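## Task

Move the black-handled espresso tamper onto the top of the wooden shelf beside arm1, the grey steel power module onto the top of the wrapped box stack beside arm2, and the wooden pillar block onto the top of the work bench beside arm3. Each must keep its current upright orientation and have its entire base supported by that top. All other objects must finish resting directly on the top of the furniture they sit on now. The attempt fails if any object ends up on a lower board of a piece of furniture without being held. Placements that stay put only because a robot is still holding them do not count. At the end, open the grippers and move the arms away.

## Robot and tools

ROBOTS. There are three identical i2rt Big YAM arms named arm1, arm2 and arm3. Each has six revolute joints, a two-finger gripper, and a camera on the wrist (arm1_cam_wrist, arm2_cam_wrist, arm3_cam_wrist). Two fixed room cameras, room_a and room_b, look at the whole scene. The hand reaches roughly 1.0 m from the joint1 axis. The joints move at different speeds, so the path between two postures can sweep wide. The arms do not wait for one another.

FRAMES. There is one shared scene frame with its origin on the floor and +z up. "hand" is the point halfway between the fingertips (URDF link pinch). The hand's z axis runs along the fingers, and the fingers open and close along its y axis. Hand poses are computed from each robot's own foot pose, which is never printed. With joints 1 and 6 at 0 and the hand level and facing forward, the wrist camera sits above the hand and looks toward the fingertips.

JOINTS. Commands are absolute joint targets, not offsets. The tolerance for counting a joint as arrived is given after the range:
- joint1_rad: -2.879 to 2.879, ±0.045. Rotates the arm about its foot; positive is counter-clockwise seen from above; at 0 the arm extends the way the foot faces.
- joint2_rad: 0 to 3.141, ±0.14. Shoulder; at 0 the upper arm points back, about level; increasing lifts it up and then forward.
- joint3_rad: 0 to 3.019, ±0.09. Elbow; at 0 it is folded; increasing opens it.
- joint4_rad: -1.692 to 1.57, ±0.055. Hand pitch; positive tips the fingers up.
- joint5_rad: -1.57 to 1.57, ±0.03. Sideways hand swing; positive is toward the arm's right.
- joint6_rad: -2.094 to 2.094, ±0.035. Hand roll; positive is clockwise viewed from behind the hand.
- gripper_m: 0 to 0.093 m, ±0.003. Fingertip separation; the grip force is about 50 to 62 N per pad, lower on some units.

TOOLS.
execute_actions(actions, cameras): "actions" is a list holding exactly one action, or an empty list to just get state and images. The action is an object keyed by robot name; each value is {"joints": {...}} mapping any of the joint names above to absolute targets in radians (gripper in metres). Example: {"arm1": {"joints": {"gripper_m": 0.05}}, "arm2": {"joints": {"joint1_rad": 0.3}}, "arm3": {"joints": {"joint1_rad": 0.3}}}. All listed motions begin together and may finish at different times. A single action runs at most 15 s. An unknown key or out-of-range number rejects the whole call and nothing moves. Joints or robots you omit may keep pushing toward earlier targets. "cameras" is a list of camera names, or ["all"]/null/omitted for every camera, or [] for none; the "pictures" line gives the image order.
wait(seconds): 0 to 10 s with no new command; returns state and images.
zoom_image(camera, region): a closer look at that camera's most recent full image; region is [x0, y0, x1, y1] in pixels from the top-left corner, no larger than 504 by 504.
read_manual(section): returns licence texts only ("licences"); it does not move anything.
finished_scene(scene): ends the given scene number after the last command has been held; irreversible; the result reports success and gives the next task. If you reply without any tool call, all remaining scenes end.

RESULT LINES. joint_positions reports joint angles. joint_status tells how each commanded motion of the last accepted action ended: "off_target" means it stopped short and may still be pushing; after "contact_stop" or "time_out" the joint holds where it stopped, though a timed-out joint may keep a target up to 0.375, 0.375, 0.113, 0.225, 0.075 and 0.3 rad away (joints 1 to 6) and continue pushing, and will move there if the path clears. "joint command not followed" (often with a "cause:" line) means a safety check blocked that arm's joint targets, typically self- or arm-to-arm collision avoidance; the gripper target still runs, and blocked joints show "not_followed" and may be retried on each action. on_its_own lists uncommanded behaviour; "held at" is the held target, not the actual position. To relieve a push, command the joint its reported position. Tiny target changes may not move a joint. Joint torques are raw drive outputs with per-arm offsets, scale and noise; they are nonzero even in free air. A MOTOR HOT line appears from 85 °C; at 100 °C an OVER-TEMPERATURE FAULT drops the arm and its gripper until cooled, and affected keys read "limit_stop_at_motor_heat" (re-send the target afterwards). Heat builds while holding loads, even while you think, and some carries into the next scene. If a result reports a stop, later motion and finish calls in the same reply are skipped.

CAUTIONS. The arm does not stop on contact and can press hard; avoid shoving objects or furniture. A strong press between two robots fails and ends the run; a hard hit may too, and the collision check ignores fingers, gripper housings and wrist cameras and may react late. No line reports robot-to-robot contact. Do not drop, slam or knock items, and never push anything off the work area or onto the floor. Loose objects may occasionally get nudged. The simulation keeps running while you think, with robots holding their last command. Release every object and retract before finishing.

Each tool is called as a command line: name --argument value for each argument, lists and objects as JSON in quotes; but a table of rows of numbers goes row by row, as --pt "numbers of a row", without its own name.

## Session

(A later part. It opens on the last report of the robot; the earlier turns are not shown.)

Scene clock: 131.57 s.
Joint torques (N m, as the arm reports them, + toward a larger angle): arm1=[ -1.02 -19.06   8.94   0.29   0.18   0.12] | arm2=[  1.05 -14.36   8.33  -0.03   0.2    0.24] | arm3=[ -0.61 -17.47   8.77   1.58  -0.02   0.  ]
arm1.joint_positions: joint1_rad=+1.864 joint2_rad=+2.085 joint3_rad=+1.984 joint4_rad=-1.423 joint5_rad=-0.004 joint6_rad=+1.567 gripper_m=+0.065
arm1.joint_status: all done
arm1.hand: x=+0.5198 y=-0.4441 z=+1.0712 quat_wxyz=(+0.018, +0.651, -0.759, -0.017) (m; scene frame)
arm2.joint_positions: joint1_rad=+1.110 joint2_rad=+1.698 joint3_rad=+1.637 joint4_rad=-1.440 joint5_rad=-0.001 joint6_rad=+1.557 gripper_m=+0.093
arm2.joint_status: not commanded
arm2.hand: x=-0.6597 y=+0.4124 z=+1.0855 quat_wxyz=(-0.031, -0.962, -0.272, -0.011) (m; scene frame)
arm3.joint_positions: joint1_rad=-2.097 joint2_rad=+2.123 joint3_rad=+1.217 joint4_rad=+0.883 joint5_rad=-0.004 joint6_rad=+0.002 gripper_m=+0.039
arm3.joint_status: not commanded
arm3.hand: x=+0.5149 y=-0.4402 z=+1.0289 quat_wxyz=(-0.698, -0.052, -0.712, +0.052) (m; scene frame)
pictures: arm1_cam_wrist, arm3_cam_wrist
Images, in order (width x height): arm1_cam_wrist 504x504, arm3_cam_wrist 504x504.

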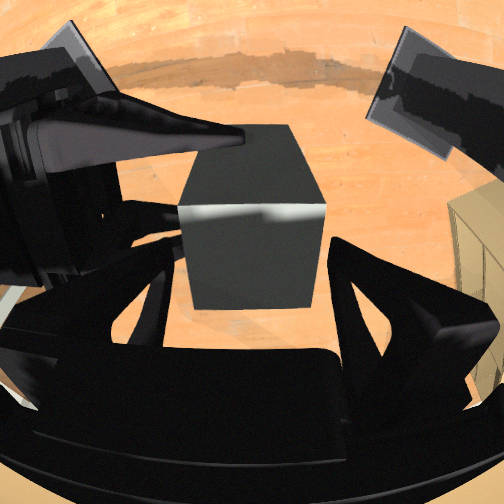

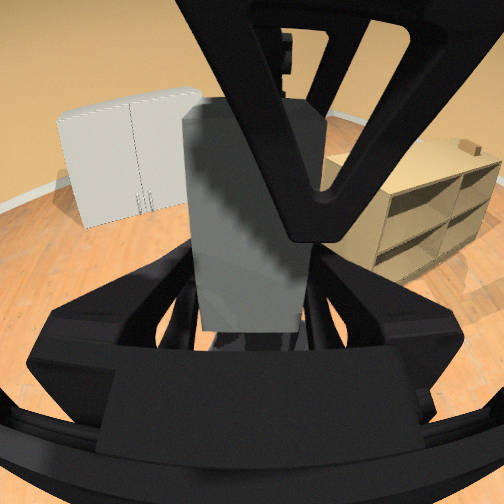

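execute_actions --actions '[{"arm1":{"joints":{"joint2_rad":1.85,"joint4_rad":-1.66}},"arm2":{"joints":{"joint2_rad":1.93,"joint3_rad":2.01,"joint4_rad":-1.62,"gripper_m":0.08}}}]' --cameras '[]'

execute_actions --actions '[{"arm3":{"joints":{"joint2_rad":2.35,"joint3_rad":1.3,"joint4_rad":1.09,"joint1_rad":-1.0}}}]' --cameras '[]'

execute_actions --actions '[{"arm3":{"joints":{"joint1_rad":0.15}}}]' --cameras '["arm3_cam_wrist","arm2_cam_wrist","room_b"]'

Scene clock: 144.80 s.
Joint torques (N m, as the arm reports them, + toward a larger angle): arm1=[ -1.15 -13.97   9.03   0.45   0.15   0.12] | arm2=[  0.67 -18.38  10.45  -0.13   0.2    0.25] | arm3=[ -0.42 -17.33   7.69   1.62  -0.02   0.01]
arm1.joint_positions: joint1_rad=+1.864 joint2_rad=+1.820 joint3_rad=+1.984 joint4_rad=-1.655 joint5_rad=-0.003 joint6_rad=+1.567 gripper_m=+0.065
arm1.joint_status: all done
arm1.hand: x=+0.6004 y=-0.4564 z=+1.2259 quat_wxyz=(+0.029, +0.651, -0.758, -0.030) (m; scene frame)
arm2.joint_positions: joint1_rad=+1.110 joint2_rad=+1.940 joint3_rad=+1.973 joint4_rad=-1.610 joint5_rad=-0.001 joint6_rad=+1.558 gripper_m=+0.080
arm2.joint_status: all done
arm2.hand: x=-0.6258 y=+0.3554 z=+1.0822 quat_wxyz=(+0.005, -0.962, -0.271, -0.001) (m; scene frame)
arm3.joint_positions: joint1_rad=-2.097 joint2_rad=+2.121 joint3_rad=+1.233 joint4_rad=+0.882 joint5_rad=-0.004 joint6_rad=+0.002 gripper_m=+0.039
arm3.joint_status: not commanded
arm3.hand: x=+0.5197 y=-0.4409 z=+1.0380 quat_wxyz=(-0.704, -0.051, -0.706, +0.052) (m; scene frame)
pictures: none
No camera images: the call's "cameras" was empty. Leave "cameras" out to get every camera's image.

Scene clock: 146.63 s.
Joint torques (N m, as the arm reports them, + toward a larger angle): arm1=[ -1.04 -14.06   9.02   0.48   0.16   0.11] | arm2=[  0.94 -18.57  10.43  -0.27   0.18   0.25] | arm3=[ -0.04 -20.16   7.     2.56  -0.03   0.01]
arm1.joint_positions: joint1_rad=+1.864 joint2_rad=+1.820 joint3_rad=+1.984 joint4_rad=-1.655 joint5_rad=-0.003 joint6_rad=+1.567 gripper_m=+0.065
arm1.joint_status: not commanded
arm1.hand: x=+0.6004 y=-0.4564 z=+1.2259 quat_wxyz=(+0.029, +0.651, -0.758, -0.030) (m; scene frame)
arm2.joint_positions: joint1_rad=+1.110 joint2_rad=+1.940 joint3_rad=+1.973 joint4_rad=-1.610 joint5_rad=-0.001 joint6_rad=+1.558 gripper_m=+0.080
arm2.joint_status: not commanded
arm2.hand: x=-0.6258 y=+0.3554 z=+1.0822 quat_wxyz=(+0.005, -0.962, -0.271, -0.001) (m; scene frame)
arm3.joint_positions: joint1_rad=-1.002 joint2_rad=+2.376 joint3_rad=+1.279 joint4_rad=+1.060 joint5_rad=-0.003 joint6_rad=+0.002 gripper_m=+0.039
arm3.joint_status: all done
arm3.hand: x=+0.2106 y=+0.2906 z=+0.9094 quat_wxyz=(-0.618, +0.330, -0.640, -0.316) (m; scene frame)
pictures: none
No camera images: the call's "cameras" was empty. Leave "cameras" out to get every camera's image.

Scene clock: 148.47 s.
Joint torques (N m, as the arm reports them, + toward a larger angle): arm1=[ -1.05 -13.98   9.01   0.47   0.15   0.12] | arm2=[  0.57 -18.83  10.53  -0.14   0.18   0.23] | arm3=[  0.1  -20.     6.66   2.58  -0.04   0.01]
arm1.joint_positions: joint1_rad=+1.864 joint2_rad=+1.820 joint3_rad=+1.984 joint4_rad=-1.655 joint5_rad=-0.003 joint6_rad=+1.567 gripper_m=+0.065
arm1.joint_status: not commanded
arm1.hand: x=+0.6004 y=-0.4564 z=+1.2259 quat_wxyz=(+0.029, +0.651, -0.758, -0.030) (m; scene frame)
arm2.joint_positions: joint1_rad=+1.110 joint2_rad=+1.940 joint3_rad=+1.973 joint4_rad=-1.610 joint5_rad=-0.001 joint6_rad=+1.558 gripper_m=+0.080
arm2.joint_status: not commanded
arm2.hand: x=-0.6258 y=+0.3554 z=+1.0822 quat_wxyz=(+0.005, -0.962, -0.271, -0.001) (m; scene frame)
arm3.joint_positions: joint1_rad=+0.148 joint2_rad=+2.376 joint3_rad=+1.283 joint4_rad=+1.060 joint5_rad=-0.003 joint6_rad=+0.002 gripper_m=+0.039
arm3.joint_status: all done
arm3.hand: x=-0.6180 y=+0.3339 z=+0.9078 quat_wxyz=(-0.345, +0.624, -0.359, -0.601) (m; scene frame)
pictures: arm2_cam_wrist, arm3_cam_wrist, room_b
Images, in order (width x height): arm2_cam_wrist 504x504, arm3_cam_wrist 504x504, room_b 504x504.

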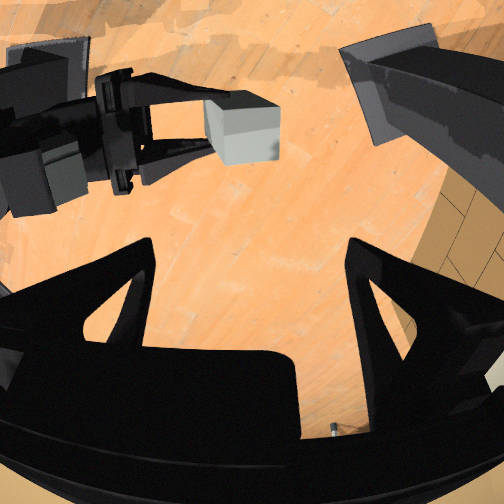

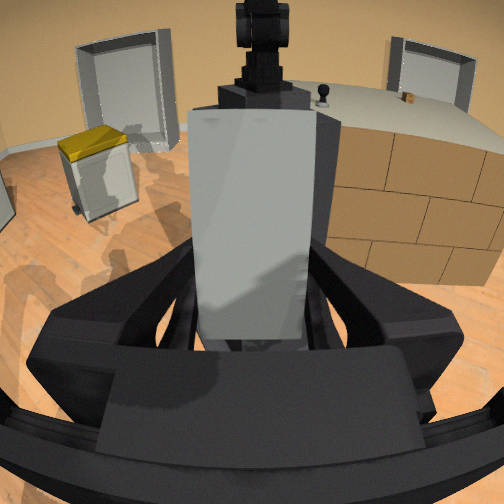

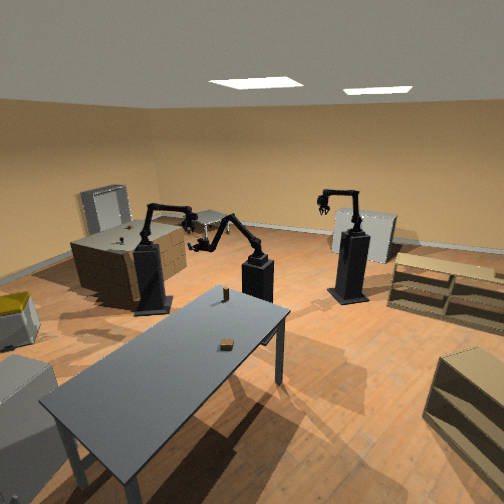

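execute_actions --actions '[{"arm2":{"joints":{"joint1_rad":1.095,"joint2_rad":2.01,"joint3_rad":1.76,"joint4_rad":-1.296}}}]' --cameras '["arm3_cam_wrist","arm2_cam_wrist"]'

Scene clock: 153.13 s.
Joint torques (N m, as the arm reports them, + toward a larger angle): arm1=[ -1.06 -13.91   9.01   0.48   0.16   0.11] | arm2=[ -0.17 -19.89   8.54   0.9    0.19   0.25] | arm3=[  0.08 -19.81   6.65   2.56  -0.06   0.01]
arm1.joint_positions: joint1_rad=+1.864 joint2_rad=+1.820 joint3_rad=+1.984 joint4_rad=-1.655 joint5_rad=-0.003 joint6_rad=+1.567 gripper_m=+0.065
arm1.joint_status: not commanded
arm1.hand: x=+0.6004 y=-0.4564 z=+1.2259 quat_wxyz=(+0.029, +0.651, -0.758, -0.030) (m; scene frame)
arm2.joint_positions: joint1_rad=+1.109 joint2_rad=+2.022 joint3_rad=+1.743 joint4_rad=-1.308 joint5_rad=-0.001 joint6_rad=+1.558 gripper_m=+0.080
arm2.joint_status: all done
arm2.hand: x=-0.6211 y=+0.3480 z=+0.9467 quat_wxyz=(+0.010, -0.963, -0.271, +0.000) (m; scene frame)
arm3.joint_positions: joint1_rad=+0.148 joint2_rad=+2.375 joint3_rad=+1.282 joint4_rad=+1.061 joint5_rad=-0.003 joint6_rad=+0.002 gripper_m=+0.039
arm3.joint_status: not commanded
arm3.hand: x=-0.6179 y=+0.3339 z=+0.9083 quat_wxyz=(-0.346, +0.624, -0.359, -0.602) (m; scene frame)
pictures: arm2_cam_wrist, arm3_cam_wrist
Images, in order (width x height): arm2_cam_wrist 504x504, arm3_cam_wrist 504x504.

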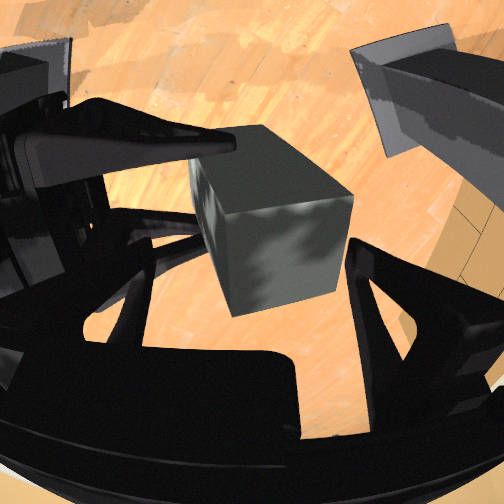

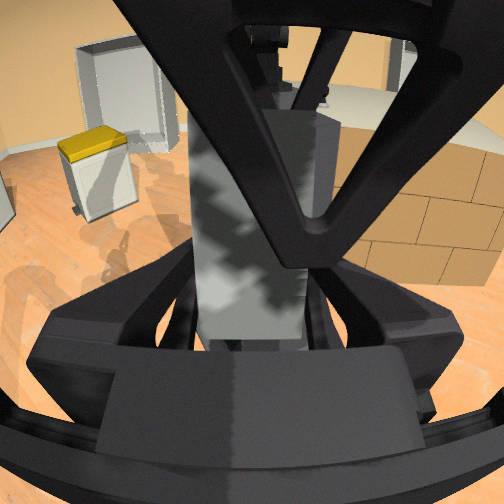

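execute_actions --actions '[{"arm2":{"joints":{"joint1_rad":1.07}}}]' --cameras '[]'

execute_actions --actions '[{"arm2":{"joints":{"gripper_m":0.03}}}]' --cameras '["arm3_cam_wrist","arm2_cam_wrist"]'

Scene clock: 158.53 s.
Joint torques (N m, as the arm reports them, + toward a larger angle): arm1=[ -1.01 -13.98   9.02   0.5    0.16   0.12] | arm2=[ -0.08 -19.36   8.61   0.89   0.16   0.26] | arm3=[  0.06 -19.9    6.68   2.56  -0.05   0.01]
arm1.joint_positions: joint1_rad=+1.864 joint2_rad=+1.820 joint3_rad=+1.984 joint4_rad=-1.655 joint5_rad=-0.003 joint6_rad=+1.567 gripper_m=+0.065
arm1.joint_status: not commanded
arm1.hand: x=+0.6004 y=-0.4564 z=+1.2259 quat_wxyz=(+0.029, +0.651, -0.758, -0.030) (m; scene frame)
arm2.joint_positions: joint1_rad=+1.078 joint2_rad=+2.022 joint3_rad=+1.743 joint4_rad=-1.308 joint5_rad=-0.001 joint6_rad=+1.558 gripper_m=+0.080
arm2.joint_status: all done
arm2.hand: x=-0.6379 y=+0.3384 z=+0.9466 quat_wxyz=(+0.010, -0.967, -0.256, +0.000) (m; scene frame)
arm3.joint_positions: joint1_rad=+0.148 joint2_rad=+2.375 joint3_rad=+1.282 joint4_rad=+1.061 joint5_rad=-0.003 joint6_rad=+0.002 gripper_m=+0.039
arm3.joint_status: not commanded
arm3.hand: x=-0.6179 y=+0.3339 z=+0.9083 quat_wxyz=(-0.346, +0.624, -0.359, -0.602) (m; scene frame)
pictures: none
No camera images: the call's "cameras" was empty. Leave "cameras" out to get every camera's image.

Scene clock: 159.13 s.
Joint torques (N m, as the arm reports them, + toward a larger angle): arm1=[ -1.06 -14.01   9.01   0.47   0.16   0.12] | arm2=[  0.15 -19.05   8.78   0.82   0.27   0.31] | arm3=[  0.15 -19.77   7.02   2.47  -0.15   0.  ]
arm1.joint_positions: joint1_rad=+1.864 joint2_rad=+1.820 joint3_rad=+1.984 joint4_rad=-1.655 joint5_rad=-0.003 joint6_rad=+1.567 gripper_m=+0.065
arm1.joint_status: not commanded
arm1.hand: x=+0.6004 y=-0.4564 z=+1.2259 quat_wxyz=(+0.029, +0.651, -0.758, -0.030) (m; scene frame)
arm2.joint_positions: joint1_rad=+1.078 joint2_rad=+2.020 joint3_rad=+1.740 joint4_rad=-1.307 joint5_rad=-0.004 joint6_rad=+1.551 gripper_m=+0.043
arm2.joint_status: gripper_m off_target (ended at +0.043, target +0.030)
arm2.hand: x=-0.6377 y=+0.3394 z=+0.9468 quat_wxyz=(+0.011, -0.966, -0.259, -0.001) (m; scene frame)
arm3.joint_positions: joint1_rad=+0.148 joint2_rad=+2.378 joint3_rad=+1.276 joint4_rad=+1.063 joint5_rad=+0.000 joint6_rad=+0.002 gripper_m=+0.039
arm3.joint_status: not commanded
arm3.hand: x=-0.6165 y=+0.3319 z=+0.9047 quat_wxyz=(-0.345, +0.625, -0.361, -0.599) (m; scene frame)
pictures: arm2_cam_wrist, arm3_cam_wrist
Images, in order (width x height): arm2_cam_wrist 504x504, arm3_cam_wrist 504x504.

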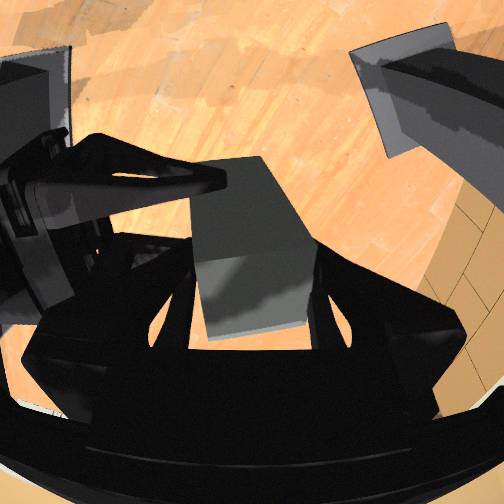

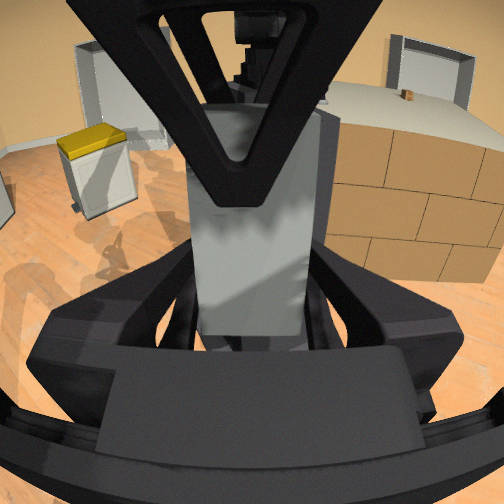

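execute_actions --actions '[{"arm3":{"joints":{"gripper_m":0.093}}}]' --cameras '["arm3_cam_wrist","arm2_cam_wrist"]'

Scene clock: 162.47 s.
Joint torques (N m, as the arm reports them, + toward a larger angle): arm1=[ -1.06 -14.08   9.01   0.49   0.16   0.11] | arm2=[  0.82 -19.42   8.7    0.68   0.21   0.26] | arm3=[  0.04 -18.75   7.1    2.15  -0.15   0.01]
arm1.joint_positions: joint1_rad=+1.864 joint2_rad=+1.820 joint3_rad=+1.984 joint4_rad=-1.655 joint5_rad=-0.003 joint6_rad=+1.567 gripper_m=+0.065
arm1.joint_status: not commanded
arm1.hand: x=+0.6004 y=-0.4564 z=+1.2259 quat_wxyz=(+0.029, +0.651, -0.758, -0.030) (m; scene frame)
arm2.joint_positions: joint1_rad=+1.078 joint2_rad=+2.021 joint3_rad=+1.740 joint4_rad=-1.304 joint5_rad=-0.002 joint6_rad=+1.557 gripper_m=+0.039
arm2.joint_status: not commanded
arm2.on_its_own: gripper_m moved -0.003 toward your old target +0.030
arm2.hand: x=-0.6376 y=+0.3387 z=+0.9464 quat_wxyz=(+0.010, -0.966, -0.257, -0.001) (m; scene frame)
arm3.joint_positions: joint1_rad=+0.148 joint2_rad=+2.363 joint3_rad=+1.276 joint4_rad=+1.072 joint5_rad=+0.000 joint6_rad=+0.002 gripper_m=+0.093
arm3.joint_status: all done
arm3.hand: x=-0.6175 y=+0.3336 z=+0.9176 quat_wxyz=(-0.349, +0.618, -0.357, -0.607) (m; scene frame)
pictures: arm2_cam_wrist, arm3_cam_wrist
Images, in order (width x height): arm2_cam_wrist 504x504, arm3_cam_wrist 504x504.

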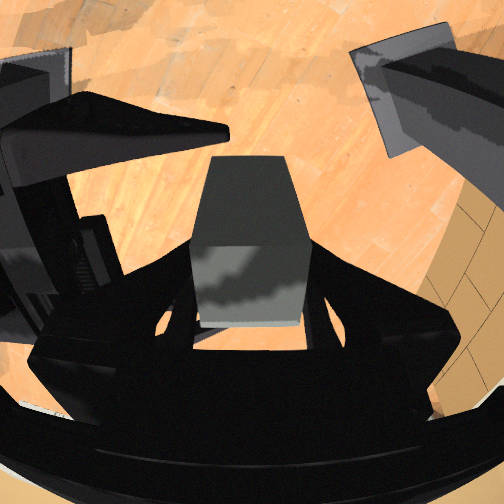

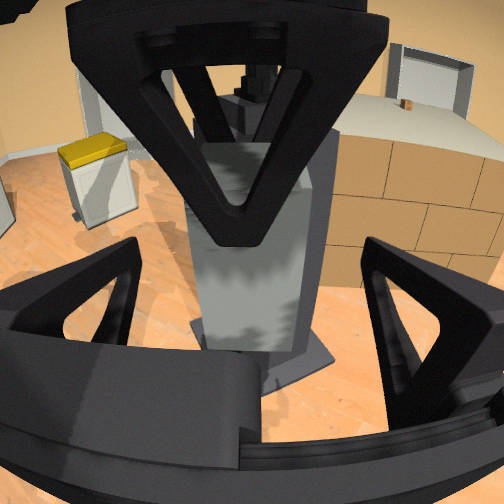

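execute_actions --actions '[{"arm3":{"joints":{"joint2_rad":2.2,"joint3_rad":0.89,"joint4_rad":1.35}}}]' --cameras '[]'

execute_actions --actions '[{"arm2":{"joints":{"joint1_rad":-2.75,"joint6_rad":0}}}]' --cameras '[]'

execute_actions --actions '[{"arm2":{"joints":{"joint2_rad":2.25,"joint3_rad":1.645,"joint4_rad":-0.93}}}]' --cameras '["room_a","arm2_cam_wrist","room_b"]'

zoom_image --camera "room_a" --region '[404, 230, 504, 330]'

Scene clock: 171.67 s.
Joint torques (N m, as the arm reports them, + toward a larger angle): arm1=[ -1.17 -14.     9.01   0.46   0.15   0.12] | arm2=[  0.58 -19.25   8.85   0.72   0.23   0.24] | arm3=[  0.05 -13.78   4.32   2.13  -0.15   0.01]
arm1.joint_positions: joint1_rad=+1.864 joint2_rad=+1.820 joint3_rad=+1.984 joint4_rad=-1.655 joint5_rad=-0.003 joint6_rad=+1.567 gripper_m=+0.065
arm1.joint_status: not commanded
arm1.hand: x=+0.6004 y=-0.4564 z=+1.2259 quat_wxyz=(+0.029, +0.651, -0.758, -0.030) (m; scene frame)
arm2.joint_positions: joint1_rad=+1.078 joint2_rad=+2.021 joint3_rad=+1.740 joint4_rad=-1.304 joint5_rad=-0.002 joint6_rad=+1.557 gripper_m=+0.039
arm2.joint_status: not commanded
arm2.hand: x=-0.6376 y=+0.3387 z=+0.9464 quat_wxyz=(+0.010, -0.966, -0.257, -0.001) (m; scene frame)
arm3.joint_positions: joint1_rad=+0.148 joint2_rad=+2.199 joint3_rad=+0.883 joint4_rad=+1.334 joint5_rad=+0.000 joint6_rad=+0.002 gripper_m=+0.093
arm3.joint_status: all done
arm3.hand: x=-0.5569 y=+0.2288 z=+0.9437 quat_wxyz=(-0.355, +0.608, -0.351, -0.617) (m; scene frame)
pictures: none
No camera images: the call's "cameras" was empty. Leave "cameras" out to get every camera's image.

Scene clock: 174.73 s.
Joint torques (N m, as the arm reports them, + toward a larger angle): arm1=[ -1.07 -14.06   9.01   0.47   0.15   0.12] | arm2=[  2.15 -19.53   8.95   0.12   0.    -0.03] | arm3=[  0.07 -14.23   4.2    2.12  -0.15   0.01]
arm1.joint_positions: joint1_rad=+1.864 joint2_rad=+1.820 joint3_rad=+1.984 joint4_rad=-1.655 joint5_rad=-0.003 joint6_rad=+1.567 gripper_m=+0.065
arm1.joint_status: not commanded
arm1.hand: x=+0.6004 y=-0.4564 z=+1.2259 quat_wxyz=(+0.029, +0.651, -0.758, -0.030) (m; scene frame)
arm2.joint_positions: joint1_rad=-2.763 joint2_rad=+2.021 joint3_rad=+1.740 joint4_rad=-1.291 joint5_rad=+0.003 joint6_rad=+0.013 gripper_m=+0.039
arm2.joint_status: all done
arm2.hand: x=-0.8137 y=+1.4762 z=+0.9520 quat_wxyz=(+0.003, -0.630, +0.777, +0.000) (m; scene frame)
arm3.joint_positions: joint1_rad=+0.148 joint2_rad=+2.199 joint3_rad=+0.883 joint4_rad=+1.334 joint5_rad=+0.000 joint6_rad=+0.002 gripper_m=+0.093
arm3.joint_status: not commanded
arm3.hand: x=-0.5569 y=+0.2288 z=+0.9437 quat_wxyz=(-0.355, +0.608, -0.351, -0.617) (m; scene frame)
pictures: none
No camera images: the call's "cameras" was empty. Leave "cameras" out to get every camera's image.

Scene clock: 175.80 s.
Joint torques (N m, as the arm reports them, + toward a larger angle): arm1=[ -1.1  -13.91   9.01   0.47   0.16   0.12] | arm2=[  2.47 -21.5    7.58   0.75   0.18  -0.03] | arm3=[  0.1  -14.26   4.18   2.1   -0.15   0.01]
arm1.joint_positions: joint1_rad=+1.864 joint2_rad=+1.820 joint3_rad=+1.984 joint4_rad=-1.655 joint5_rad=-0.003 joint6_rad=+1.567 gripper_m=+0.065
arm1.joint_status: not commanded
arm1.hand: x=+0.6004 y=-0.4564 z=+1.2259 quat_wxyz=(+0.029, +0.651, -0.758, -0.030) (m; scene frame)
arm2.joint_positions: joint1_rad=-2.763 joint2_rad=+2.274 joint3_rad=+1.627 joint4_rad=-0.941 joint5_rad=-0.003 joint6_rad=+0.013 gripper_m=+0.039
arm2.joint_status: all done
arm2.hand: x=-0.8136 y=+1.4819 z=+0.7611 quat_wxyz=(-0.005, -0.630, +0.776, -0.003) (m; scene frame)
arm3.joint_positions: joint1_rad=+0.148 joint2_rad=+2.199 joint3_rad=+0.883 joint4_rad=+1.334 joint5_rad=+0.000 joint6_rad=+0.002 gripper_m=+0.093
arm3.joint_status: not commanded
arm3.hand: x=-0.5569 y=+0.2288 z=+0.9437 quat_wxyz=(-0.355, +0.608, -0.351, -0.617) (m; scene frame)
pictures: arm2_cam_wrist, room_a, room_b
Images, in order (width x height): arm2_cam_wrist 504x504, room_a 504x504, room_b 504x504.

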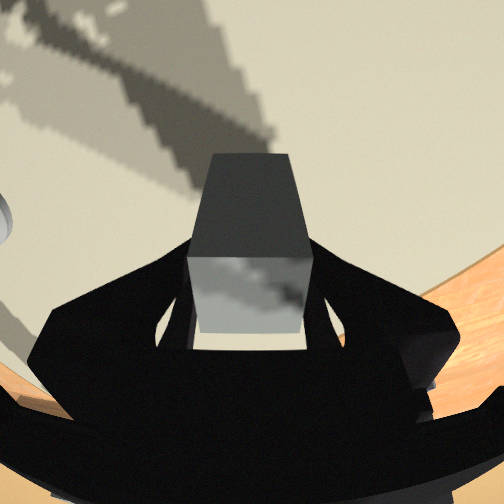

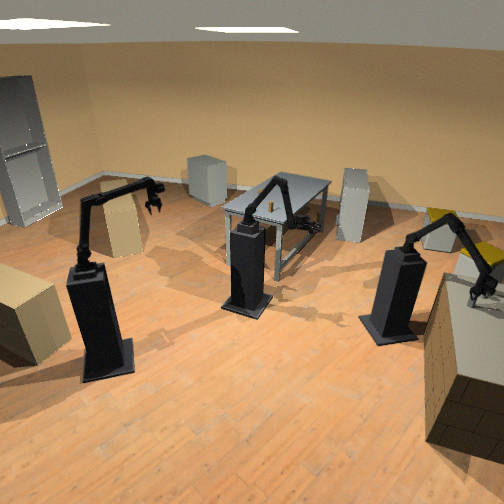

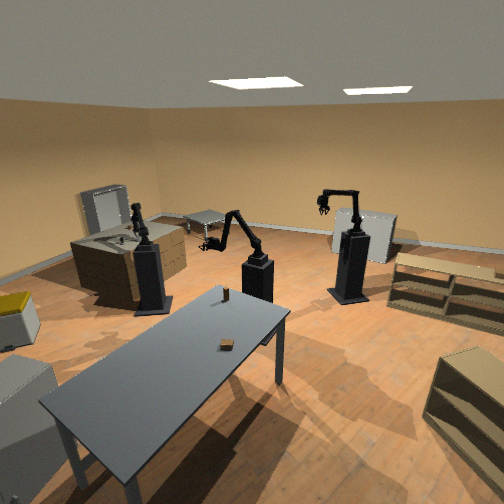

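Region (404, 230, 504, 330) of room_a's 504x504 image, scaled by 5.040, with more detail than that image has.

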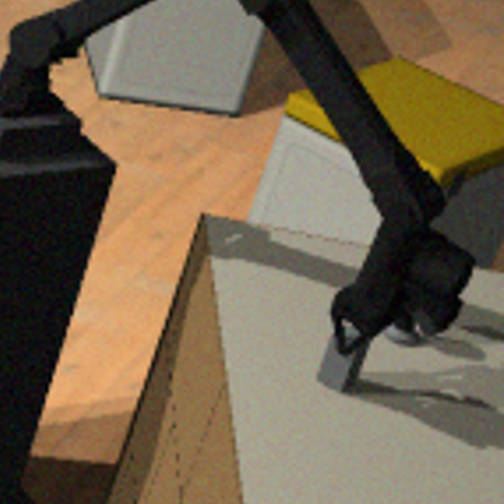

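Near. Lower a little more.

execute_actions --actions '[{"arm2":{"joints":{"joint2_rad":2.295,"joint4_rad":-0.90}}}]' --cameras '["arm2_cam_wrist"]'

Scene clock: 178.20 s.
Joint torques (N m, as the arm reports them, + toward a larger angle): arm1=[ -1.09 -14.02   9.01   0.48   0.16   0.11] | arm2=[  2.65 -17.91   7.64   1.15   0.18  -0.02] | arm3=[  0.02 -14.24   4.2    2.1   -0.15   0.01]
arm1.joint_positions: joint1_rad=+1.864 joint2_rad=+1.820 joint3_rad=+1.984 joint4_rad=-1.655 joint5_rad=-0.003 joint6_rad=+1.567 gripper_m=+0.065
arm1.joint_status: not commanded
arm1.hand: x=+0.6004 y=-0.4564 z=+1.2259 quat_wxyz=(+0.029, +0.651, -0.758, -0.030) (m; scene frame)
arm2.joint_positions: joint1_rad=-2.763 joint2_rad=+2.275 joint3_rad=+1.627 joint4_rad=-0.914 joint5_rad=-0.003 joint6_rad=+0.013 gripper_m=+0.039
arm2.joint_status: all done
arm2.hand: x=-0.8124 y=+1.4881 z=+0.7604 quat_wxyz=(+0.005, -0.630, +0.776, +0.005) (m; scene frame)
arm3.joint_positions: joint1_rad=+0.148 joint2_rad=+2.199 joint3_rad=+0.883 joint4_rad=+1.334 joint5_rad=+0.000 joint6_rad=+0.002 gripper_m=+0.093
arm3.joint_status: not commanded
arm3.hand: x=-0.5569 y=+0.2288 z=+0.9437 quat_wxyz=(-0.355, +0.608, -0.351, -0.617) (m; scene frame)
pictures: arm2_cam_wrist
Images, in order (width x height): arm2_cam_wrist 504x504.

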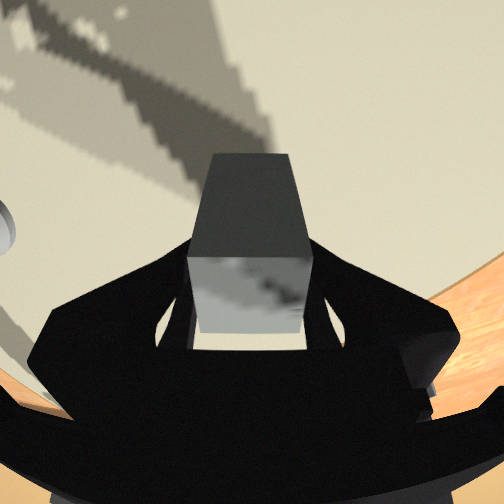

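execute_actions --actions '[{"arm2":{"joints":{"joint2_rad":2.325}}}]' --cameras '["arm2_cam_wrist"]'

Scene clock: 180.77 s.
Joint torques (N m, as the arm reports them, + toward a larger angle): arm1=[ -1.22 -14.07   9.03   0.44   0.16   0.12] | arm2=[  1.8  -15.97   7.59   1.08   0.18  -0.02] | arm3=[  0.07 -14.26   4.2    2.08  -0.15   0.01]
arm1.joint_positions: joint1_rad=+1.864 joint2_rad=+1.820 joint3_rad=+1.984 joint4_rad=-1.655 joint5_rad=-0.003 joint6_rad=+1.567 gripper_m=+0.065
arm1.joint_status: not commanded
arm1.hand: x=+0.6004 y=-0.4564 z=+1.2259 quat_wxyz=(+0.029, +0.651, -0.758, -0.030) (m; scene frame)
arm2.joint_positions: joint1_rad=-2.763 joint2_rad=+2.277 joint3_rad=+1.627 joint4_rad=-0.914 joint5_rad=-0.003 joint6_rad=+0.013 gripper_m=+0.039
arm2.joint_status: all done
arm2.hand: x=-0.8125 y=+1.4877 z=+0.7592 quat_wxyz=(+0.004, -0.630, +0.776, +0.005) (m; scene frame)
arm3.joint_positions: joint1_rad=+0.148 joint2_rad=+2.199 joint3_rad=+0.883 joint4_rad=+1.334 joint5_rad=+0.000 joint6_rad=+0.002 gripper_m=+0.093
arm3.joint_status: not commanded
arm3.hand: x=-0.5569 y=+0.2288 z=+0.9437 quat_wxyz=(-0.355, +0.608, -0.351, -0.617) (m; scene frame)
pictures: arm2_cam_wrist
Images, in order (width x height): arm2_cam_wrist 504x504.

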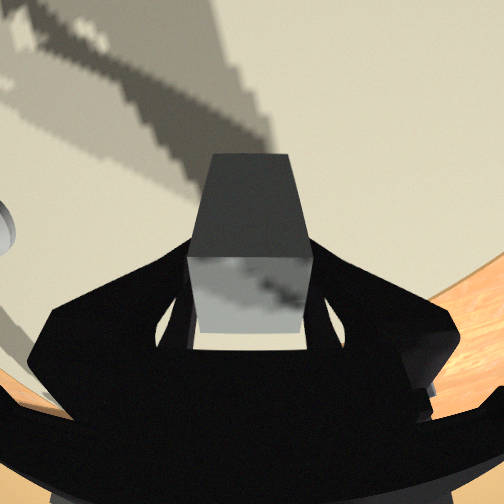

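execute_actions --actions '[{"arm2":{"joints":{"joint2_rad":2.29,"gripper_m":0.093}}}]' --cameras '[]'

execute_actions --actions '[{"arm2":{"joints":{"joint2_rad":2.12,"joint3_rad":1.69,"joint4_rad":-1.11}}}]' --cameras '[]'

execute_actions --actions '[{"arm2":{"joints":{"joint1_rad":-2.43}}}]' --cameras '[]'

execute_actions --actions '[{"arm2":{"joints":{"joint2_rad":2.295,"joint4_rad":-0.93}}}]' --cameras '["arm2_cam_wrist","room_a"]'

zoom_image --camera "room_a" --region '[434, 250, 504, 320]'

Scene clock: 191.67 s.
Joint torques (N m, as the arm reports them, + toward a larger angle): arm1=[ -1.05 -13.99   9.03   0.48   0.16   0.12] | arm2=[  1.84 -18.78   7.48   1.05   0.16  -0.03] | arm3=[  0.07 -14.21   4.21   2.1   -0.15   0.01]
arm1.joint_positions: joint1_rad=+1.864 joint2_rad=+1.820 joint3_rad=+1.984 joint4_rad=-1.655 joint5_rad=-0.003 joint6_rad=+1.567 gripper_m=+0.065
arm1.joint_status: not commanded
arm1.hand: x=+0.6004 y=-0.4564 z=+1.2259 quat_wxyz=(+0.029, +0.651, -0.758, -0.030) (m; scene frame)
arm2.joint_positions: joint1_rad=-2.763 joint2_rad=+2.278 joint3_rad=+1.627 joint4_rad=-0.911 joint5_rad=-0.003 joint6_rad=+0.013 gripper_m=+0.093
arm2.joint_status: all done
arm2.hand: x=-0.8124 y=+1.4881 z=+0.7588 quat_wxyz=(+0.005, -0.630, +0.776, +0.005) (m; scene frame)
arm3.joint_positions: joint1_rad=+0.148 joint2_rad=+2.199 joint3_rad=+0.883 joint4_rad=+1.334 joint5_rad=+0.000 joint6_rad=+0.002 gripper_m=+0.093
arm3.joint_status: not commanded
arm3.hand: x=-0.5569 y=+0.2288 z=+0.9437 quat_wxyz=(-0.355, +0.608, -0.351, -0.617) (m; scene frame)
pictures: none
No camera images: the call's "cameras" was empty. Leave "cameras" out to get every camera's image.

Scene clock: 192.87 s.
Joint torques (N m, as the arm reports them, + toward a larger angle): arm1=[ -1.09 -14.04   8.99   0.48   0.16   0.12] | arm2=[  1.83 -18.45   8.62  -0.12   0.18  -0.01] | arm3=[  0.06 -14.21   4.2    2.11  -0.15   0.01]
arm1.joint_positions: joint1_rad=+1.864 joint2_rad=+1.820 joint3_rad=+1.984 joint4_rad=-1.655 joint5_rad=-0.003 joint6_rad=+1.567 gripper_m=+0.065
arm1.joint_status: not commanded
arm1.hand: x=+0.6004 y=-0.4564 z=+1.2259 quat_wxyz=(+0.029, +0.651, -0.758, -0.030) (m; scene frame)
arm2.joint_positions: joint1_rad=-2.763 joint2_rad=+2.113 joint3_rad=+1.668 joint4_rad=-1.100 joint5_rad=-0.003 joint6_rad=+0.013 gripper_m=+0.093
arm2.joint_status: all done
arm2.hand: x=-0.8123 y=+1.4888 z=+0.8717 quat_wxyz=(+0.012, -0.630, +0.776, +0.011) (m; scene frame)
arm3.joint_positions: joint1_rad=+0.148 joint2_rad=+2.199 joint3_rad=+0.883 joint4_rad=+1.334 joint5_rad=+0.000 joint6_rad=+0.002 gripper_m=+0.093
arm3.joint_status: not commanded
arm3.hand: x=-0.5569 y=+0.2288 z=+0.9437 quat_wxyz=(-0.355, +0.608, -0.351, -0.617) (m; scene frame)
pictures: none
No camera images: the call's "cameras" was empty. Leave "cameras" out to get every camera's image.

Scene clock: 194.40 s.
Joint torques (N m, as the arm reports them, + toward a larger angle): arm1=[ -1.16 -13.98   9.03   0.47   0.15   0.12] | arm2=[  1.52 -17.93   8.73   0.13   0.12   0.  ] | arm3=[  0.07 -14.22   4.2    2.1   -0.16   0.01]
arm1.joint_positions: joint1_rad=+1.864 joint2_rad=+1.820 joint3_rad=+1.984 joint4_rad=-1.655 joint5_rad=-0.003 joint6_rad=+1.567 gripper_m=+0.065
arm1.joint_status: not commanded
arm1.hand: x=+0.6004 y=-0.4564 z=+1.2259 quat_wxyz=(+0.029, +0.651, -0.758, -0.030) (m; scene frame)
arm2.joint_positions: joint1_rad=-2.431 joint2_rad=+2.113 joint3_rad=+1.668 joint4_rad=-1.100 joint5_rad=-0.002 joint6_rad=+0.010 gripper_m=+0.093
arm2.joint_status: all done
arm2.hand: x=-1.0190 y=+1.4946 z=+0.8713 quat_wxyz=(+0.010, -0.751, +0.660, +0.012) (m; scene frame)
arm3.joint_positions: joint1_rad=+0.148 joint2_rad=+2.199 joint3_rad=+0.883 joint4_rad=+1.334 joint5_rad=+0.000 joint6_rad=+0.002 gripper_m=+0.093
arm3.joint_status: not commanded
arm3.hand: x=-0.5569 y=+0.2288 z=+0.9437 quat_wxyz=(-0.355, +0.608, -0.351, -0.617) (m; scene frame)
pictures: none
No camera images: the call's "cameras" was empty. Leave "cameras" out to get every camera's image.

Scene clock: 195.47 s.
Joint torques (N m, as the arm reports them, + toward a larger angle): arm1=[ -1.13 -13.98   9.04   0.47   0.16   0.12] | arm2=[  1.08 -20.66   7.57   1.     0.14   0.03] | arm3=[  0.07 -14.2    4.18   2.1   -0.15   0.  ]
arm1.joint_positions: joint1_rad=+1.864 joint2_rad=+1.820 joint3_rad=+1.984 joint4_rad=-1.655 joint5_rad=-0.003 joint6_rad=+1.567 gripper_m=+0.065
arm1.joint_status: not commanded
arm1.hand: x=+0.6004 y=-0.4564 z=+1.2259 quat_wxyz=(+0.029, +0.651, -0.758, -0.030) (m; scene frame)
arm2.joint_positions: joint1_rad=-2.431 joint2_rad=+2.314 joint3_rad=+1.670 joint4_rad=-0.942 joint5_rad=-0.002 joint6_rad=+0.010 gripper_m=+0.093
arm2.joint_status: all done
arm2.hand: x=-1.0193 y=+1.4983 z=+0.7498 quat_wxyz=(-0.003, -0.751, +0.661, -0.004) (m; scene frame)
arm3.joint_positions: joint1_rad=+0.148 joint2_rad=+2.199 joint3_rad=+0.883 joint4_rad=+1.334 joint5_rad=+0.000 joint6_rad=+0.002 gripper_m=+0.093
arm3.joint_status: not commanded
arm3.hand: x=-0.5569 y=+0.2288 z=+0.9437 quat_wxyz=(-0.355, +0.608, -0.351, -0.617) (m; scene frame)
pictures: arm2_cam_wrist, room_a
Images, in order (width x height): arm2_cam_wrist 504x504, room_a 504x504.

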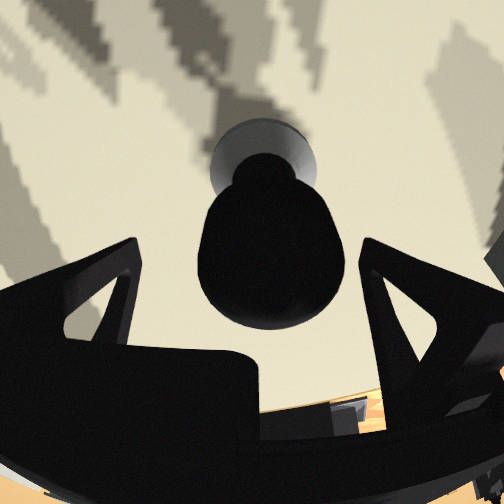

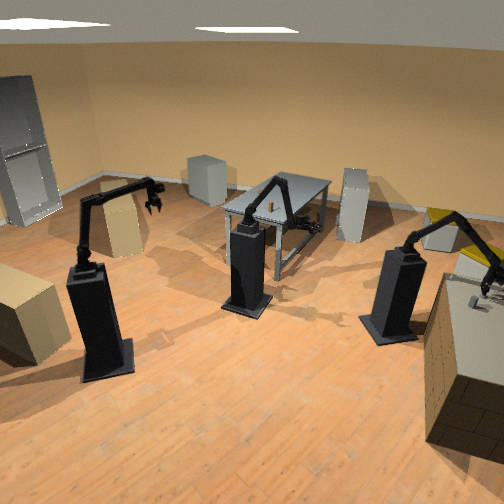

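Region (434, 250, 504, 320) of room_a's 504x504 image, scaled by 7.200, with more detail than that image has.

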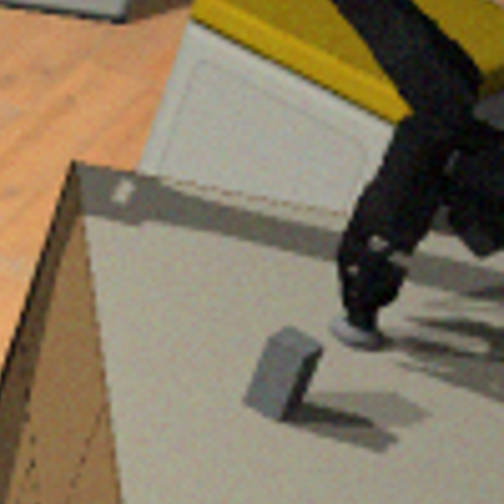

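execute_actions --actions '[{"arm2":{"joints":{"gripper_m":0.03}}}]' --cameras '["arm2_cam_wrist"]'

execute_actions --actions '[{"arm2":{"joints":{"joint2_rad":2.0,"joint3_rad":1.79,"joint4_rad":-1.33}}}]' --cameras '[]'

execute_actions --actions '[{"arm2":{"joints":{"joint1_rad":1.1,"joint6_rad":1.57}}}]' --cameras '["arm2_cam_wrist","arm3_cam_wrist","room_b"]'

zoom_image --camera "room_b" --region '[160, 190, 240, 270]'

Scene clock: 203.23 s.
Joint torques (N m, as the arm reports them, + toward a larger angle): arm1=[ -1.09 -13.97   9.03   0.47   0.17   0.12] | arm2=[  1.22 -21.61   7.62   1.07   0.05   0.01] | arm3=[  0.06 -14.25   4.21   2.09  -0.15   0.01]
arm1.joint_positions: joint1_rad=+1.864 joint2_rad=+1.820 joint3_rad=+1.984 joint4_rad=-1.655 joint5_rad=-0.003 joint6_rad=+1.567 gripper_m=+0.065
arm1.joint_status: not commanded
arm1.hand: x=+0.6004 y=-0.4564 z=+1.2259 quat_wxyz=(+0.029, +0.651, -0.758, -0.030) (m; scene frame)
arm2.joint_positions: joint1_rad=-2.431 joint2_rad=+2.314 joint3_rad=+1.670 joint4_rad=-0.940 joint5_rad=+0.001 joint6_rad=+0.010 gripper_m=+0.044
arm2.joint_status: gripper_m off_target (ended at +0.044, target +0.030)
arm2.hand: x=-1.0186 y=+1.4988 z=+0.7498 quat_wxyz=(-0.001, -0.751, +0.661, -0.004) (m; scene frame)
arm3.joint_positions: joint1_rad=+0.148 joint2_rad=+2.199 joint3_rad=+0.883 joint4_rad=+1.334 joint5_rad=+0.000 joint6_rad=+0.002 gripper_m=+0.093
arm3.joint_status: not commanded
arm3.hand: x=-0.5569 y=+0.2288 z=+0.9437 quat_wxyz=(-0.355, +0.608, -0.351, -0.617) (m; scene frame)
pictures: arm2_cam_wrist
Images, in order (width x height): arm2_cam_wrist 504x504.

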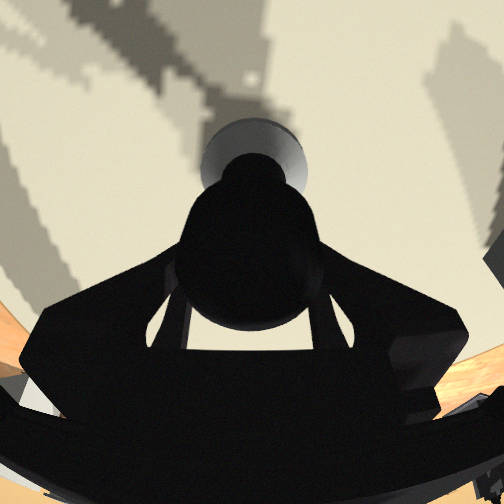

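Scene clock: 204.63 s.
Joint torques (N m, as the arm reports them, + toward a larger angle): arm1=[ -1.16 -13.95   9.02   0.47   0.16   0.12] | arm2=[  1.13 -19.05   8.84  -0.06   0.03   0.02] | arm3=[  0.05 -14.29   4.2    2.12  -0.15   0.01]
arm1.joint_positions: joint1_rad=+1.864 joint2_rad=+1.820 joint3_rad=+1.984 joint4_rad=-1.655 joint5_rad=-0.003 joint6_rad=+1.567 gripper_m=+0.065
arm1.joint_status: not commanded
arm1.hand: x=+0.6004 y=-0.4564 z=+1.2259 quat_wxyz=(+0.029, +0.651, -0.758, -0.030) (m; scene frame)
arm2.joint_positions: joint1_rad=-2.431 joint2_rad=+2.007 joint3_rad=+1.769 joint4_rad=-1.321 joint5_rad=+0.001 joint6_rad=+0.010 gripper_m=+0.044
arm2.joint_status: all done
arm2.hand: x=-1.0172 y=+1.4853 z=+0.9708 quat_wxyz=(+0.007, -0.751, +0.661, +0.005) (m; scene frame)
arm3.joint_positions: joint1_rad=+0.148 joint2_rad=+2.199 joint3_rad=+0.883 joint4_rad=+1.334 joint5_rad=+0.000 joint6_rad=+0.002 gripper_m=+0.093
arm3.joint_status: not commanded
arm3.hand: x=-0.5569 y=+0.2288 z=+0.9437 quat_wxyz=(-0.355, +0.608, -0.351, -0.617) (m; scene frame)
pictures: none
No camera images: the call's "cameras" was empty. Leave "cameras" out to get every camera's image.

Scene clock: 207.57 s.
Joint torques (N m, as the arm reports them, + toward a larger angle): arm1=[ -1.08 -14.08   9.03   0.48   0.16   0.12] | arm2=[  0.32 -19.27   9.04  -0.16   0.25   0.26] | arm3=[  0.   -14.24   4.2    2.09  -0.15   0.01]
arm1.joint_positions: joint1_rad=+1.864 joint2_rad=+1.820 joint3_rad=+1.984 joint4_rad=-1.655 joint5_rad=-0.003 joint6_rad=+1.567 gripper_m=+0.065
arm1.joint_status: not commanded
arm1.hand: x=+0.6004 y=-0.4564 z=+1.2259 quat_wxyz=(+0.029, +0.651, -0.758, -0.030) (m; scene frame)
arm2.joint_positions: joint1_rad=+1.113 joint2_rad=+2.010 joint3_rad=+1.769 joint4_rad=-1.321 joint5_rad=-0.004 joint6_rad=+1.557 gripper_m=+0.044
arm2.joint_status: all done
arm2.hand: x=-0.6156 y=+0.3439 z=+0.9635 quat_wxyz=(-0.001, -0.962, -0.273, -0.004) (m; scene frame)
arm3.joint_positions: joint1_rad=+0.148 joint2_rad=+2.199 joint3_rad=+0.883 joint4_rad=+1.334 joint5_rad=+0.000 joint6_rad=+0.002 gripper_m=+0.093
arm3.joint_status: not commanded
arm3.hand: x=-0.5569 y=+0.2288 z=+0.9437 quat_wxyz=(-0.355, +0.608, -0.351, -0.617) (m; scene frame)
pictures: arm2_cam_wrist, arm3_cam_wrist, room_b
Images, in order (width x height): arm2_cam_wrist 504x504, arm3_cam_wrist 504x504, room_b 504x504.

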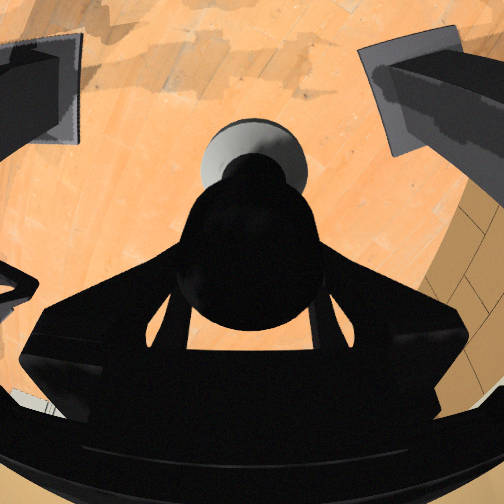

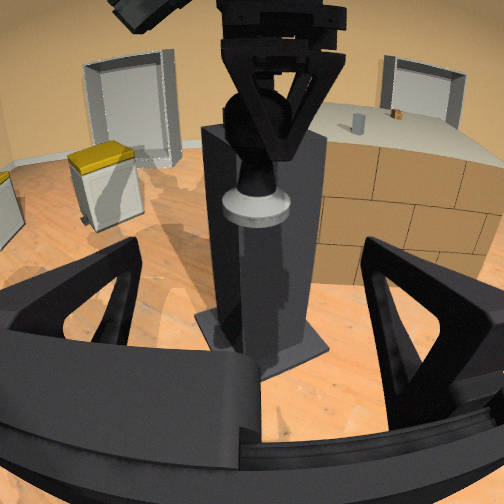

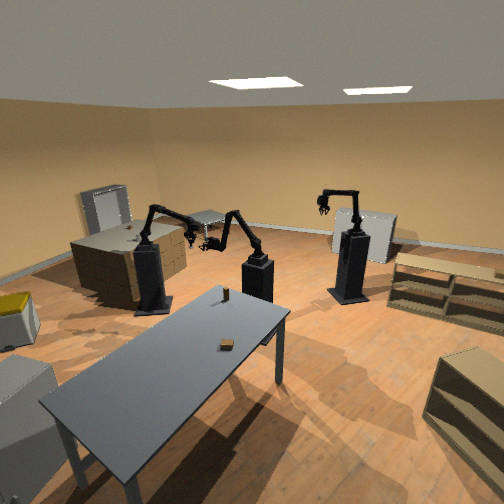

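Region (160, 190, 240, 270) of room_b's 504x504 image, scaled by 6.300, with more detail than that image has.

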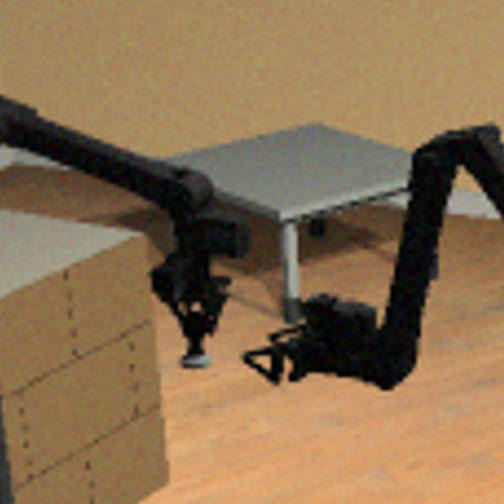

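execute_actions --actions '[{"arm3":{"joints":{"joint2_rad":2.35,"joint3_rad":1.335,"joint4_rad":1.05}}}]' --cameras '["arm2_cam_wrist","arm3_cam_wrist","room_b"]'

zoom_image --camera "room_b" --region '[175, 220, 225, 260]'

Scene clock: 215.43 s.
Joint torques (N m, as the arm reports them, + toward a larger angle): arm1=[ -1.07 -14.01   9.01   0.46   0.15   0.11] | arm2=[  0.12 -19.58   8.9   -0.03   0.26   0.25] | arm3=[  0.02 -18.12   7.42   1.24  -0.15   0.01]
arm1.joint_positions: joint1_rad=+1.864 joint2_rad=+1.820 joint3_rad=+1.984 joint4_rad=-1.655 joint5_rad=-0.003 joint6_rad=+1.567 gripper_m=+0.065
arm1.joint_status: not commanded
arm1.hand: x=+0.6004 y=-0.4564 z=+1.2259 quat_wxyz=(+0.029, +0.651, -0.758, -0.030) (m; scene frame)
arm2.joint_positions: joint1_rad=+1.113 joint2_rad=+2.010 joint3_rad=+1.769 joint4_rad=-1.321 joint5_rad=-0.004 joint6_rad=+1.557 gripper_m=+0.044
arm2.joint_status: not commanded
arm2.hand: x=-0.6156 y=+0.3439 z=+0.9635 quat_wxyz=(-0.001, -0.962, -0.273, -0.004) (m; scene frame)
arm3.joint_positions: joint1_rad=+0.148 joint2_rad=+2.348 joint3_rad=+1.314 joint4_rad=+1.058 joint5_rad=+0.000 joint6_rad=+0.002 gripper_m=+0.093
arm3.joint_status: all done
arm3.hand: x=-0.6248 y=+0.3460 z=+0.9415 quat_wxyz=(-0.356, +0.607, -0.350, -0.618) (m; scene frame)
pictures: arm2_cam_wrist, arm3_cam_wrist, room_b
Images, in order (width x height): arm2_cam_wrist 504x504, arm3_cam_wrist 504x504, room_b 504x504.

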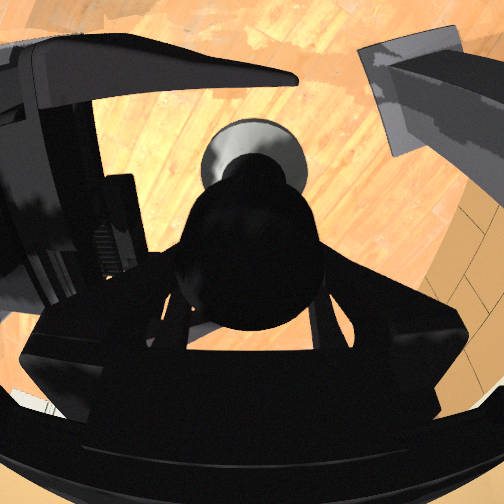

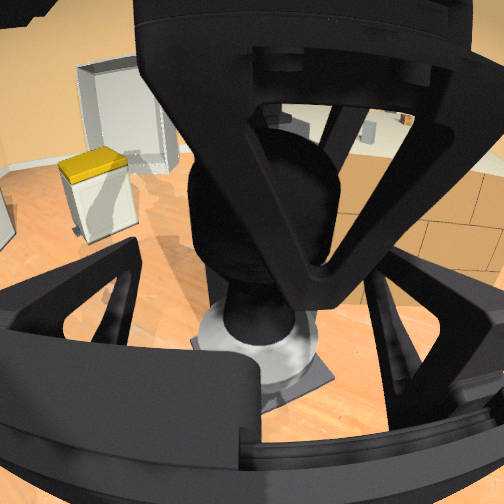

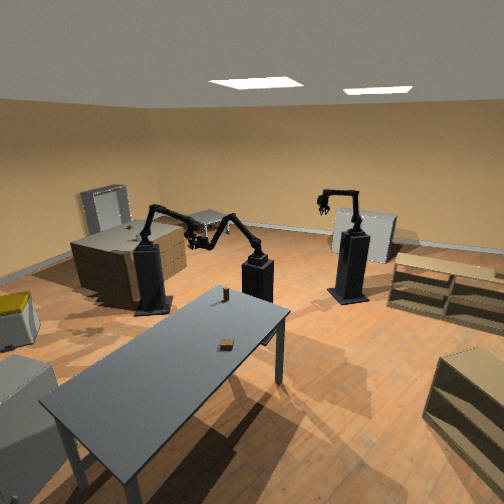

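Region (175, 220, 225, 260) of room_b's 504x504 image, scaled by 10.080, with more detail than that image has; it fills the top 403 rows of this view, and the rest is white.

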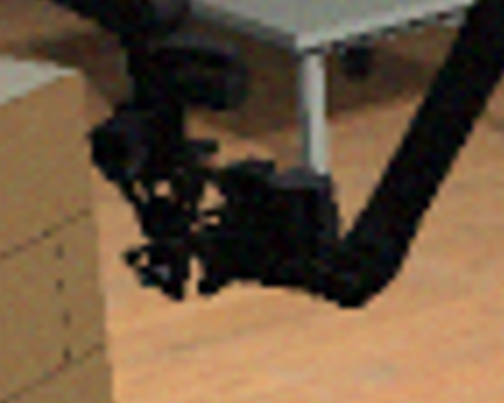

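execute_actions --actions '[{"arm3":{"joints":{"joint2_rad":2.39}}}]' --cameras '["arm2_cam_wrist","arm3_cam_wrist"]'

Scene clock: 218.17 s.
Joint torques (N m, as the arm reports them, + toward a larger angle): arm1=[ -1.17 -14.01   9.01   0.46   0.16   0.11] | arm2=[  0.29 -19.21   9.02  -0.06   0.26   0.25] | arm3=[  0.05 -17.88   7.15   1.26  -0.15   0.01]
arm1.joint_positions: joint1_rad=+1.864 joint2_rad=+1.820 joint3_rad=+1.984 joint4_rad=-1.655 joint5_rad=-0.003 joint6_rad=+1.567 gripper_m=+0.065
arm1.joint_status: not commanded
arm1.hand: x=+0.6004 y=-0.4564 z=+1.2259 quat_wxyz=(+0.029, +0.651, -0.758, -0.030) (m; scene frame)
arm2.joint_positions: joint1_rad=+1.113 joint2_rad=+2.010 joint3_rad=+1.769 joint4_rad=-1.321 joint5_rad=-0.004 joint6_rad=+1.557 gripper_m=+0.044
arm2.joint_status: not commanded
arm2.hand: x=-0.6156 y=+0.3439 z=+0.9635 quat_wxyz=(-0.001, -0.962, -0.273, -0.004) (m; scene frame)
arm3.joint_positions: joint1_rad=+0.148 joint2_rad=+2.378 joint3_rad=+1.314 joint4_rad=+1.058 joint5_rad=+0.000 joint6_rad=+0.002 gripper_m=+0.093
arm3.joint_status: all done
arm3.hand: x=-0.6230 y=+0.3431 z=+0.9191 quat_wxyz=(-0.351, +0.616, -0.355, -0.609) (m; scene frame)
pictures: arm2_cam_wrist, arm3_cam_wrist
Images, in order (width x height): arm2_cam_wrist 504x504, arm3_cam_wrist 504x504.

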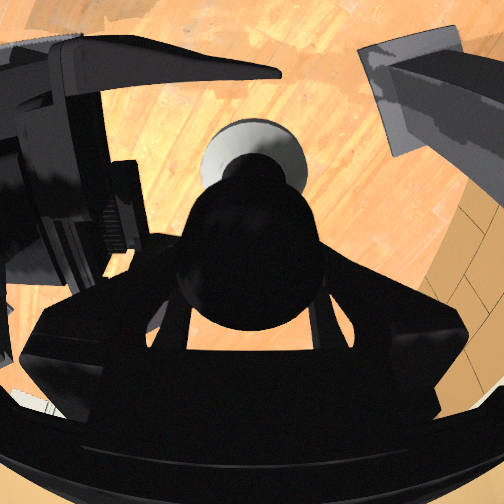

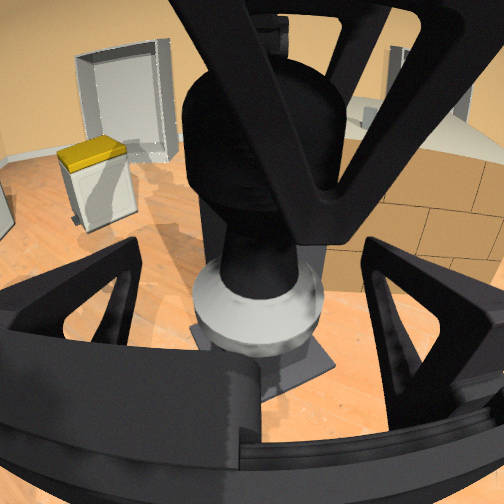

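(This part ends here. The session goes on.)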